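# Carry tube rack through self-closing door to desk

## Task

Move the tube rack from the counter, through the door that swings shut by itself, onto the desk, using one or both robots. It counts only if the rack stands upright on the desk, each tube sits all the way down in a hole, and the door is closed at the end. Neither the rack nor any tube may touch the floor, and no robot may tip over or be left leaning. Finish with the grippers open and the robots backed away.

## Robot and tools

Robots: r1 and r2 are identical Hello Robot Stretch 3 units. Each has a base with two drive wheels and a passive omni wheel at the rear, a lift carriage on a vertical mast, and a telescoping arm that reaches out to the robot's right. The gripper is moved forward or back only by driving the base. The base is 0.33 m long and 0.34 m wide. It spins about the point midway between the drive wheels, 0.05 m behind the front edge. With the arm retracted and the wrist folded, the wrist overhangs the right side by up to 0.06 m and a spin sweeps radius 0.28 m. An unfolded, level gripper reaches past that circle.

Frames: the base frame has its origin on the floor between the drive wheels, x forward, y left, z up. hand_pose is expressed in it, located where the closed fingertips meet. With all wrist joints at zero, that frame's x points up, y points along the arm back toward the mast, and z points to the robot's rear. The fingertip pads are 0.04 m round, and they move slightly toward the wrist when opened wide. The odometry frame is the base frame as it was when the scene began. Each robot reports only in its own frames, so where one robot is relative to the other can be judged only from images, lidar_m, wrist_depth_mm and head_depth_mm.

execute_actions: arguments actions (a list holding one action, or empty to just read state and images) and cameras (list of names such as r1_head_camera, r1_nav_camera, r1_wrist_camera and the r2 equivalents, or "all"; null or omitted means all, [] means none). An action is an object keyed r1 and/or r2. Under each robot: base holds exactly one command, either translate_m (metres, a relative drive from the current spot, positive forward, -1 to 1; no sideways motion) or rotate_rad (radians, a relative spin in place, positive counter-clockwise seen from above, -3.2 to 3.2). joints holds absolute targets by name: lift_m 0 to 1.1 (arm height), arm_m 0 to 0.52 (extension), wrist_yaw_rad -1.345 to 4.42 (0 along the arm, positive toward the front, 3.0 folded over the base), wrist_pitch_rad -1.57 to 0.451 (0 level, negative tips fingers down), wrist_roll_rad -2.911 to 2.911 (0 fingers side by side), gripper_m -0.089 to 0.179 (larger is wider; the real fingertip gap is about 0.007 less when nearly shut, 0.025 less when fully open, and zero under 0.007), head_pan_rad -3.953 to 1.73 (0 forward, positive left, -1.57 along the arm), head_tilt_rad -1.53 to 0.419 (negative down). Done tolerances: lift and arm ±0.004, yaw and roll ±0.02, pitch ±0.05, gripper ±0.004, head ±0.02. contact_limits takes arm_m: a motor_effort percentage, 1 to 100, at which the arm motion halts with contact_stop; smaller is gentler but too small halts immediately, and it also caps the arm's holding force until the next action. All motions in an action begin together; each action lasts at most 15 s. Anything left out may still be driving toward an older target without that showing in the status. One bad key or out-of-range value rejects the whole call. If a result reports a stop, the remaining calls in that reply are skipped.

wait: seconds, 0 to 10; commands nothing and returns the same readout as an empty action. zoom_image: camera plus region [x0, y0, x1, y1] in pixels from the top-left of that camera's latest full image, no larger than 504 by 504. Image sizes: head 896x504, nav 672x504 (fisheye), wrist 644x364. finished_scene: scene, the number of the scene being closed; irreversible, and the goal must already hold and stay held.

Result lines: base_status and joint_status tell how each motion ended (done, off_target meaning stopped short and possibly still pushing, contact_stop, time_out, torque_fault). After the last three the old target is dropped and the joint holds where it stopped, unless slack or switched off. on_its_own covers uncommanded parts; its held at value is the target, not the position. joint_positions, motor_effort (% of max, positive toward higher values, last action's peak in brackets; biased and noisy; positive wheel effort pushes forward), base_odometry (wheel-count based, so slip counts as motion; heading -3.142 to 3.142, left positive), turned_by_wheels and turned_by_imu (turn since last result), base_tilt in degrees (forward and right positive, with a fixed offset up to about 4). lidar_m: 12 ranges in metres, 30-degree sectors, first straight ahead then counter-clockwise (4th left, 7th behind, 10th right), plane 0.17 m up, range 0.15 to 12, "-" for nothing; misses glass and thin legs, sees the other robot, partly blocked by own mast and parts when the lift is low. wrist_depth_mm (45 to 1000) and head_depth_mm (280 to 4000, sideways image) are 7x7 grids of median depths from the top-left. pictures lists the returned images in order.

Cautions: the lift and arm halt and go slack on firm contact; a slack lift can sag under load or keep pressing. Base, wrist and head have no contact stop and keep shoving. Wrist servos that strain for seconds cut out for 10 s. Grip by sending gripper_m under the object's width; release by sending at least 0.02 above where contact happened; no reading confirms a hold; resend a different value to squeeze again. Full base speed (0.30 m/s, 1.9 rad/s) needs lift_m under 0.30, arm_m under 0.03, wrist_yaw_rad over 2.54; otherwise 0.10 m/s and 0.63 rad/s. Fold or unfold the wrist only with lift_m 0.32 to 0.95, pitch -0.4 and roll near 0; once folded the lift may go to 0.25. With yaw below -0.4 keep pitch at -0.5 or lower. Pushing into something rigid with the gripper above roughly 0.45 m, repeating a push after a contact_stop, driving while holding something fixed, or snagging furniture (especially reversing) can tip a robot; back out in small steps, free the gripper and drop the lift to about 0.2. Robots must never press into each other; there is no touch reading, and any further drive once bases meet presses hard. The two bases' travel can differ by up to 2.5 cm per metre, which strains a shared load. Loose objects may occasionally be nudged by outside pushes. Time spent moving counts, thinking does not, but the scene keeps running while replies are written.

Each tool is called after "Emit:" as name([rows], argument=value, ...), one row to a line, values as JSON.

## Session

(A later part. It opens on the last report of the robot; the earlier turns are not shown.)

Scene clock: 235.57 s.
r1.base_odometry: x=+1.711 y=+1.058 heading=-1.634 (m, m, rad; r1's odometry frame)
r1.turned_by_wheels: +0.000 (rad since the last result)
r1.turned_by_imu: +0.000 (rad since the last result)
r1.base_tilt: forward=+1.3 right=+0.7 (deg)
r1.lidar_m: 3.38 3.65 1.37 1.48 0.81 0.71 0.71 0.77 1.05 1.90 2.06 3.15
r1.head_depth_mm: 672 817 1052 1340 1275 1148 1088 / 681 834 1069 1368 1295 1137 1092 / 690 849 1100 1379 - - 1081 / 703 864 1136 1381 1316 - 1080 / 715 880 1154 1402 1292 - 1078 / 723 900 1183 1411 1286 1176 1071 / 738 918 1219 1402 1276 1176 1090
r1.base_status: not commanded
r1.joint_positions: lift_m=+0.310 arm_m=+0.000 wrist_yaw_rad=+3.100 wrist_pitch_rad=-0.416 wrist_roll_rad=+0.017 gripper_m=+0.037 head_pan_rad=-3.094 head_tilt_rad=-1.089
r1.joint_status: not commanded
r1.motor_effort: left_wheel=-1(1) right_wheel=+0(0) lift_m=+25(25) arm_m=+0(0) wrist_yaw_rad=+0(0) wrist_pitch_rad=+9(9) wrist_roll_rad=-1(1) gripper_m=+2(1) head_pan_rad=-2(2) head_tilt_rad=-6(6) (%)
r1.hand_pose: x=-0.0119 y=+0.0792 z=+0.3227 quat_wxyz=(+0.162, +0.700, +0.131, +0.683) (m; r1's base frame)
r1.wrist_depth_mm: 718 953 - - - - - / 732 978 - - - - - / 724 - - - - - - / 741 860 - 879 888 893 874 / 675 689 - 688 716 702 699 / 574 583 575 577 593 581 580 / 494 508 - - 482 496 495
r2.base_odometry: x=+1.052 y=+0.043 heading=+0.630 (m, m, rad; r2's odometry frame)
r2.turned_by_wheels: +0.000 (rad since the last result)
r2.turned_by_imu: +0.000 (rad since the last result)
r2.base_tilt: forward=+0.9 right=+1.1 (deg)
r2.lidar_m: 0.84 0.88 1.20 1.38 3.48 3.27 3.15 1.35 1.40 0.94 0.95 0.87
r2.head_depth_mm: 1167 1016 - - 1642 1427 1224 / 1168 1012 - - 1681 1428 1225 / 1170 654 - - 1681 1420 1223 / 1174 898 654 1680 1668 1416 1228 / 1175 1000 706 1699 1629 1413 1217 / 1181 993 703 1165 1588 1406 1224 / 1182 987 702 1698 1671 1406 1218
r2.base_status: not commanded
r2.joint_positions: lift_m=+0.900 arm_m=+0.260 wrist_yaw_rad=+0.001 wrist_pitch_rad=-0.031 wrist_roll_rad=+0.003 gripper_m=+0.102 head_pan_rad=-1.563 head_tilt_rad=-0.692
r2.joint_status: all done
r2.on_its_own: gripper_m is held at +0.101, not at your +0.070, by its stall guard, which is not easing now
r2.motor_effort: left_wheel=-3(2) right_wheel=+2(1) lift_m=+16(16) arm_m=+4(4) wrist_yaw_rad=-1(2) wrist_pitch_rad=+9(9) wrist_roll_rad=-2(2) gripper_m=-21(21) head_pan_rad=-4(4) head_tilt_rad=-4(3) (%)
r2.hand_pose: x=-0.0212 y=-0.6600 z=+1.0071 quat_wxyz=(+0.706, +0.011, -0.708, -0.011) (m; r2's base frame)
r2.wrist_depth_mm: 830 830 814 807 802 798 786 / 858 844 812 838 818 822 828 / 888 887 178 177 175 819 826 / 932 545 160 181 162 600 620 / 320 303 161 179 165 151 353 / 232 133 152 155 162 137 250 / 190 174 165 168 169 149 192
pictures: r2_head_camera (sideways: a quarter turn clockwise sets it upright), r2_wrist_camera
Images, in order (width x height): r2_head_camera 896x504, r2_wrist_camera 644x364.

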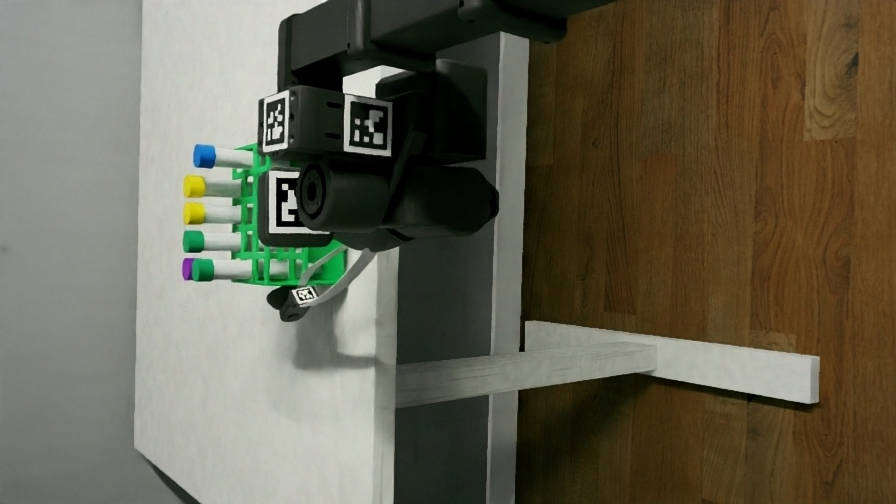

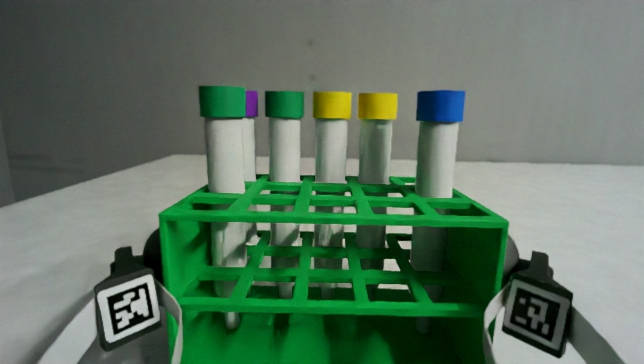

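Emit:
execute_actions([
  {"r2":{"joints":{"arm_m":0.31}}},
], cameras=[])

Emit:
execute_actions([
  {"r2":{"joints":{"lift_m":0.89}}},
], cameras=["r2_wrist_camera"])

Scene clock: 237.40 s.
r1.base_odometry: x=+1.711 y=+1.058 heading=-1.634 (m, m, rad; r1's odometry frame)
r1.turned_by_wheels: +0.000 (rad since the last result)
r1.turned_by_imu: +0.000 (rad since the last result)
r1.base_tilt: forward=+1.3 right=+0.8 (deg)
r1.lidar_m: 3.39 3.64 1.37 1.48 0.80 0.71 0.71 0.77 1.06 1.90 2.06 3.15
r1.head_depth_mm: 671 820 1050 1340 1272 1141 1096 / 680 837 1075 1361 1305 1131 1088 / 692 848 1102 1379 - - 1083 / 704 866 1128 1387 1317 - 1080 / 712 881 1156 1414 1293 - 1075 / 725 903 1188 1403 1276 1176 1085 / 737 916 1225 1406 1281 1185 1098
r1.base_status: not commanded
r1.joint_positions: lift_m=+0.310 arm_m=+0.000 wrist_yaw_rad=+3.100 wrist_pitch_rad=-0.416 wrist_roll_rad=+0.017 gripper_m=+0.037 head_pan_rad=-3.094 head_tilt_rad=-1.089
r1.joint_status: not commanded
r1.motor_effort: left_wheel=-1(1) right_wheel=+0(0) lift_m=+25(25) arm_m=+0(1) wrist_yaw_rad=+0(0) wrist_pitch_rad=+9(9) wrist_roll_rad=-1(1) gripper_m=+1(1) head_pan_rad=-3(2) head_tilt_rad=-6(6) (%)
r1.hand_pose: x=-0.0119 y=+0.0792 z=+0.3227 quat_wxyz=(+0.162, +0.700, +0.131, +0.683) (m; r1's base frame)
r1.wrist_depth_mm: 720 947 - - - - - / 723 958 - - - - - / 728 - - - - - - / 738 854 - 886 878 869 885 / 677 698 - 692 710 700 700 / 585 580 575 570 603 581 583 / 497 512 - - 485 495 501
r2.base_odometry: x=+1.052 y=+0.043 heading=+0.630 (m, m, rad; r2's odometry frame)
r2.turned_by_wheels: +0.000 (rad since the last result)
r2.turned_by_imu: +0.000 (rad since the last result)
r2.base_tilt: forward=+0.8 right=+1.0 (deg)
r2.lidar_m: 0.84 0.87 1.20 1.38 3.51 3.28 3.14 1.36 1.40 0.94 0.95 0.88
r2.head_depth_mm: 1165 1014 - 1695 1645 1423 1228 / 1163 1072 - 1705 1682 1428 1236 / 1179 947 - 1744 1667 1415 1228 / 1177 733 680 1686 1679 1413 1228 / 1176 997 704 1699 1629 1409 1220 / 1177 991 704 1157 1593 1403 1222 / 1188 994 700 1697 1664 1410 1216
r2.base_status: not commanded
r2.joint_positions: lift_m=+0.900 arm_m=+0.310 wrist_yaw_rad=+0.001 wrist_pitch_rad=-0.031 wrist_roll_rad=+0.003 gripper_m=+0.102 head_pan_rad=-1.563 head_tilt_rad=-0.692
r2.joint_status: all done
r2.on_its_own: gripper_m is held at +0.101, not at your +0.070, by its stall guard, which is not easing now
r2.motor_effort: left_wheel=-3(3) right_wheel=+2(1) lift_m=+15(15) arm_m=+4(4) wrist_yaw_rad=-1(2) wrist_pitch_rad=+9(9) wrist_roll_rad=-2(2) gripper_m=-22(20) head_pan_rad=-3(3) head_tilt_rad=-4(3) (%)
r2.hand_pose: x=-0.0212 y=-0.7100 z=+1.0071 quat_wxyz=(+0.706, +0.011, -0.708, -0.011) (m; r2's base frame)
r2.wrist_depth_mm: 771 789 769 772 763 747 748 / 802 805 798 795 783 771 773 / 839 832 179 178 175 786 804 / 855 538 158 180 156 611 623 / 321 301 161 180 165 151 356 / 231 134 153 155 161 138 250 / 189 173 165 168 168 150 191
pictures: none
No camera images: the call's "cameras" was empty. Leave "cameras" out to get every camera's image.

Scene clock: 238.13 s.
r1.base_odometry: x=+1.711 y=+1.058 heading=-1.634 (m, m, rad; r1's odometry frame)
r1.turned_by_wheels: +0.000 (rad since the last result)
r1.turned_by_imu: +0.000 (rad since the last result)
r1.base_tilt: forward=+1.3 right=+0.7 (deg)
r1.lidar_m: 3.39 3.64 1.37 1.48 0.81 0.72 0.71 0.77 1.05 1.90 2.07 3.16
r1.head_depth_mm: 673 819 1051 1341 1277 1148 1093 / 681 830 1070 1377 1298 1139 1089 / 693 849 1098 1374 - - 1078 / 702 865 1126 1381 1312 - 1077 / 714 883 1153 1399 1286 - 1077 / 725 899 1195 1397 1280 1170 1081 / 741 917 1216 1407 1275 1177 1093
r1.base_status: not commanded
r1.joint_positions: lift_m=+0.310 arm_m=+0.000 wrist_yaw_rad=+3.100 wrist_pitch_rad=-0.416 wrist_roll_rad=+0.017 gripper_m=+0.037 head_pan_rad=-3.094 head_tilt_rad=-1.089
r1.joint_status: not commanded
r1.motor_effort: left_wheel=-1(1) right_wheel=+0(0) lift_m=+25(25) arm_m=+0(0) wrist_yaw_rad=+0(1) wrist_pitch_rad=+9(9) wrist_roll_rad=-1(0) gripper_m=+1(1) head_pan_rad=-3(2) head_tilt_rad=-6(6) (%)
r1.hand_pose: x=-0.0119 y=+0.0792 z=+0.3227 quat_wxyz=(+0.162, +0.700, +0.131, +0.683) (m; r1's base frame)
r1.wrist_depth_mm: 722 943 - - - - - / 740 949 - - - - - / 733 992 - - - - - / 726 870 - 893 884 883 880 / 675 692 - 697 698 698 694 / 580 580 577 578 600 584 579 / 501 509 - - 484 495 501
r2.base_odometry: x=+1.052 y=+0.043 heading=+0.630 (m, m, rad; r2's odometry frame)
r2.turned_by_wheels: +0.000 (rad since the last result)
r2.turned_by_imu: +0.000 (rad since the last result)
r2.base_tilt: forward=+0.9 right=+1.1 (deg)
r2.lidar_m: 0.84 0.87 1.20 1.37 3.50 3.28 3.15 1.36 1.40 0.94 0.95 0.87
r2.head_depth_mm: 1172 1016 - - 1641 1424 1230 / 1169 1013 - 1700 1682 1421 1227 / 1175 950 - 1741 1682 1415 1227 / 1174 1001 679 1686 1673 1413 1225 / 1178 993 705 1687 1625 1412 1222 / 1176 996 703 1159 1588 1408 1225 / 1182 991 700 1714 1667 1409 1222
r2.base_status: not commanded
r2.joint_positions: lift_m=+0.890 arm_m=+0.310 wrist_yaw_rad=+0.001 wrist_pitch_rad=-0.027 wrist_roll_rad=+0.003 gripper_m=+0.102 head_pan_rad=-1.563 head_tilt_rad=-0.692
r2.joint_status: all done
r2.on_its_own: gripper_m is held at +0.101, not at your +0.070, by its stall guard, which is not easing now
r2.motor_effort: left_wheel=-2(2) right_wheel=+2(2) lift_m=+15(15) arm_m=+4(4) wrist_yaw_rad=-1(2) wrist_pitch_rad=+8(9) wrist_roll_rad=-2(2) gripper_m=-21(21) head_pan_rad=-4(3) head_tilt_rad=-4(4) (%)
r2.hand_pose: x=-0.0212 y=-0.7102 z=+0.9982 quat_wxyz=(+0.706, +0.010, -0.708, -0.009) (m; r2's base frame)
r2.wrist_depth_mm: 786 766 775 751 766 743 737 / 794 794 777 779 786 779 776 / 838 822 178 177 173 803 775 / 848 509 159 179 155 575 593 / 302 281 161 180 165 151 334 / 217 133 152 153 161 138 233 / 176 162 164 167 168 149 179
pictures: r2_wrist_camera
Images, in order (width x height): r2_wrist_camera 644x364.

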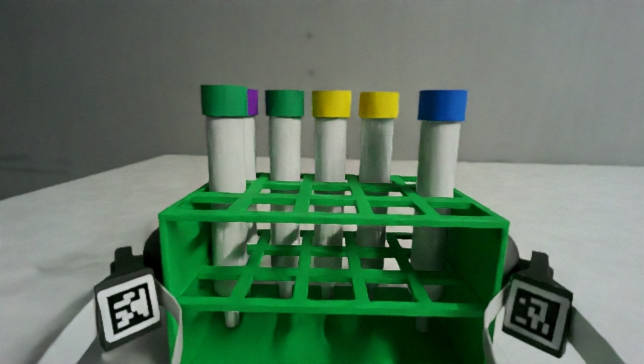

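Contact is starting. Release and retract.

Emit:
execute_actions([
  {"r2":{"joints":{"lift_m":0.887,"gripper_m":0.179}}},
], cameras=["r2_wrist_camera"])

Emit:
execute_actions([
  {"r2":{"joints":{"arm_m":0.0,"lift_m":0.9}}},
], cameras=["r2_wrist_camera","r2_head_camera","r1_nav_camera"])

Scene clock: 239.83 s.
r1.base_odometry: x=+1.711 y=+1.058 heading=-1.634 (m, m, rad; r1's odometry frame)
r1.turned_by_wheels: +0.000 (rad since the last result)
r1.turned_by_imu: +0.000 (rad since the last result)
r1.base_tilt: forward=+1.2 right=+0.8 (deg)
r1.lidar_m: 3.38 3.63 1.37 1.48 0.81 0.72 0.71 0.77 1.06 1.90 2.07 3.16
r1.head_depth_mm: 670 821 1046 1347 1276 1145 1090 / 681 836 1073 1370 1288 1136 1091 / 691 848 1097 1383 - - 1077 / 702 866 1126 1385 1312 - 1085 / 714 882 1157 1398 1293 - 1080 / 726 896 1188 1400 1274 1173 1087 / 737 923 1216 1406 1280 1177 1092
r1.base_status: not commanded
r1.joint_positions: lift_m=+0.310 arm_m=+0.000 wrist_yaw_rad=+3.100 wrist_pitch_rad=-0.416 wrist_roll_rad=+0.017 gripper_m=+0.037 head_pan_rad=-3.094 head_tilt_rad=-1.089
r1.joint_status: not commanded
r1.motor_effort: left_wheel=-1(1) right_wheel=+0(0) lift_m=+25(25) arm_m=+0(0) wrist_yaw_rad=+1(0) wrist_pitch_rad=+9(9) wrist_roll_rad=-1(1) gripper_m=+0(2) head_pan_rad=-2(3) head_tilt_rad=-6(6) (%)
r1.hand_pose: x=-0.0119 y=+0.0792 z=+0.3227 quat_wxyz=(+0.162, +0.700, +0.131, +0.683) (m; r1's base frame)
r1.wrist_depth_mm: 722 955 - - - - - / 730 967 - - - - - / 728 - - - - - - / 724 880 - 889 873 877 879 / 672 702 - 694 696 699 700 / 578 578 579 580 600 585 576 / 498 510 - - 482 500 500
r2.base_odometry: x=+1.052 y=+0.043 heading=+0.630 (m, m, rad; r2's odometry frame)
r2.turned_by_wheels: +0.000 (rad since the last result)
r2.turned_by_imu: +0.000 (rad since the last result)
r2.base_tilt: forward=+0.8 right=+1.0 (deg)
r2.lidar_m: 0.84 0.87 1.20 1.38 3.50 3.27 3.15 1.36 1.40 0.94 0.95 0.87
r2.head_depth_mm: 1160 1016 783 - 1637 1419 1226 / 1171 1011 - 1719 1681 1421 1230 / 1168 951 - 1749 1679 1419 1224 / 1175 948 681 1688 1677 1412 1222 / 1184 997 691 1681 1634 1416 1226 / 1181 994 700 1164 1586 1406 1223 / 1187 992 701 1707 1660 1405 1224
r2.base_status: not commanded
r2.joint_positions: lift_m=+0.887 arm_m=+0.310 wrist_yaw_rad=+0.001 wrist_pitch_rad=-0.017 wrist_roll_rad=+0.003 gripper_m=+0.179 head_pan_rad=-1.563 head_tilt_rad=-0.692
r2.joint_status: all done
r2.motor_effort: left_wheel=-3(3) right_wheel=+2(2) lift_m=+14(15) arm_m=+4(3) wrist_yaw_rad=-1(1) wrist_pitch_rad=+5(8) wrist_roll_rad=-2(2) gripper_m=+0(92) head_pan_rad=-3(3) head_tilt_rad=-5(3) (%)
r2.hand_pose: x=-0.0212 y=-0.7105 z=+0.9978 quat_wxyz=(+0.706, +0.006, -0.708, -0.006) (m; r2's base frame)
r2.wrist_depth_mm: 780 782 764 764 758 756 748 / 802 829 787 777 784 781 774 / 835 825 178 177 174 789 775 / 894 527 155 181 156 592 612 / 301 284 160 187 160 139 339 / 229 134 152 153 160 151 248 / - 161 165 167 167 160 -
pictures: r2_wrist_camera
Images, in order (width x height): r2_wrist_camera 644x364.

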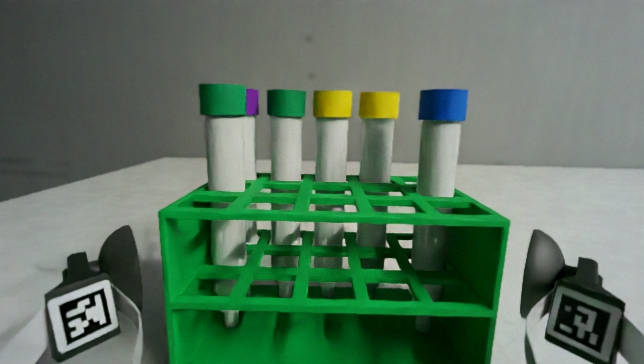

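Scene clock: 243.33 s.
r1.base_odometry: x=+1.711 y=+1.058 heading=-1.634 (m, m, rad; r1's odometry frame)
r1.turned_by_wheels: +0.000 (rad since the last result)
r1.turned_by_imu: +0.000 (rad since the last result)
r1.base_tilt: forward=+1.3 right=+0.8 (deg)
r1.lidar_m: 3.40 3.63 1.38 1.48 0.81 0.72 0.71 0.77 1.06 1.90 2.07 3.16
r1.head_depth_mm: 670 817 1045 1336 1279 1155 1089 / 685 832 1070 1364 1288 1134 1087 / 694 849 1101 1385 - - 1080 / 702 865 1128 1373 1308 - 1075 / 714 882 1159 1403 1294 - 1075 / 726 898 1188 1399 1281 1179 1082 / 740 922 1222 1399 1287 1182 1094
r1.base_status: not commanded
r1.joint_positions: lift_m=+0.310 arm_m=+0.000 wrist_yaw_rad=+3.100 wrist_pitch_rad=-0.416 wrist_roll_rad=+0.017 gripper_m=+0.037 head_pan_rad=-3.094 head_tilt_rad=-1.089
r1.joint_status: not commanded
r1.motor_effort: left_wheel=-1(1) right_wheel=+0(0) lift_m=+25(25) arm_m=+0(0) wrist_yaw_rad=+0(1) wrist_pitch_rad=+8(9) wrist_roll_rad=+0(0) gripper_m=+0(1) head_pan_rad=-3(3) head_tilt_rad=-6(5) (%)
r1.hand_pose: x=-0.0119 y=+0.0792 z=+0.3227 quat_wxyz=(+0.162, +0.700, +0.131, +0.683) (m; r1's base frame)
r1.wrist_depth_mm: 722 935 - - - - - / 734 966 - - - - - / 738 993 - - - - - / 731 881 - 871 876 873 880 / 682 688 - 694 701 701 695 / 580 574 586 583 598 574 583 / 497 513 - - 484 497 496
r2.base_odometry: x=+1.052 y=+0.043 heading=+0.630 (m, m, rad; r2's odometry frame)
r2.turned_by_wheels: +0.000 (rad since the last result)
r2.turned_by_imu: +0.000 (rad since the last result)
r2.base_tilt: forward=+0.8 right=+1.1 (deg)
r2.lidar_m: 0.84 0.88 1.20 1.37 3.49 3.25 3.14 1.36 1.40 0.94 0.95 0.88
r2.head_depth_mm: 1158 1016 714 1612 1682 - - / 1168 1013 713 1655 1683 - - / 1182 901 682 1664 - - - / 1178 945 683 1687 1728 1378 1222 / 1178 996 707 1649 1633 1413 1220 / 1181 994 704 1188 1584 1408 1223 / 1178 988 702 1697 1653 1412 1222
r2.base_status: not commanded
r2.joint_positions: lift_m=+0.900 arm_m=+0.001 wrist_yaw_rad=+0.001 wrist_pitch_rad=-0.018 wrist_roll_rad=+0.003 gripper_m=+0.179 head_pan_rad=-1.563 head_tilt_rad=-0.692
r2.joint_status: all done
r2.motor_effort: left_wheel=-2(3) right_wheel=+2(2) lift_m=+28(30) arm_m=-3(4) wrist_yaw_rad=-2(1) wrist_pitch_rad=+5(5) wrist_roll_rad=-2(2) gripper_m=+0(0) head_pan_rad=-3(3) head_tilt_rad=-4(3) (%)
r2.hand_pose: x=-0.0212 y=-0.4019 z=+1.0096 quat_wxyz=(+0.706, +0.007, -0.708, -0.006) (m; r2's base frame)
r2.wrist_depth_mm: - - - - - - - / - - - - - - - / - - - 488 - - - / 989 594 599 467 638 674 689 / 371 374 383 355 363 367 372 / 987 - - - - - - / 964 - - - - - -
pictures: r1_nav_camera (sideways: a quarter turn counterclockwise sets it upright), r2_head_camera (sideways: a quarter turn clockwise sets it upright), r2_wrist_camera
Images, in order (width x height): r1_nav_camera 672x504, r2_head_camera 896x504, r2_wrist_camera 644x364.

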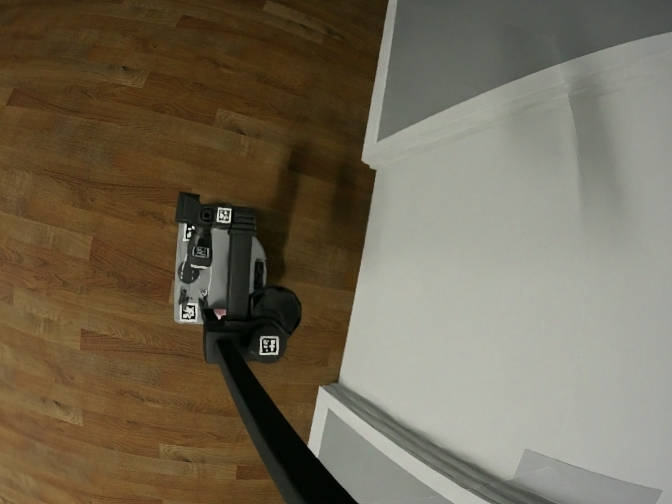

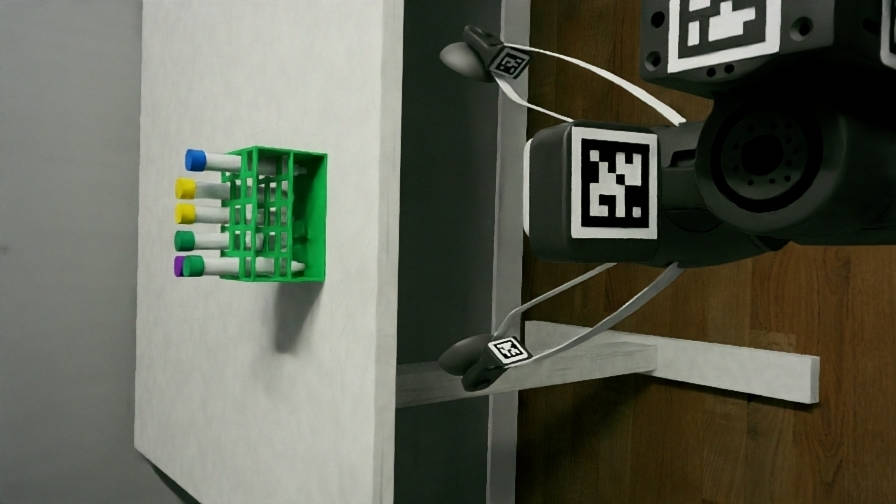

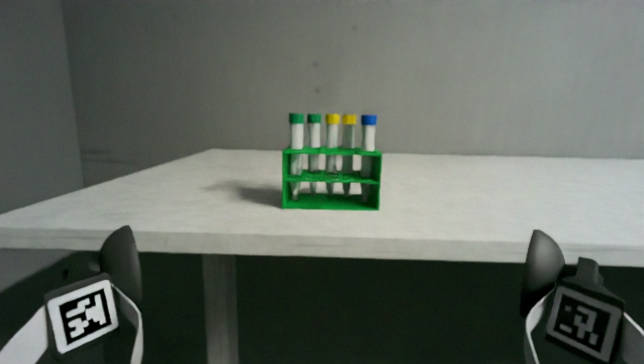

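Emit:
finished_scene(scene=1)

The scene is finished: the task was done.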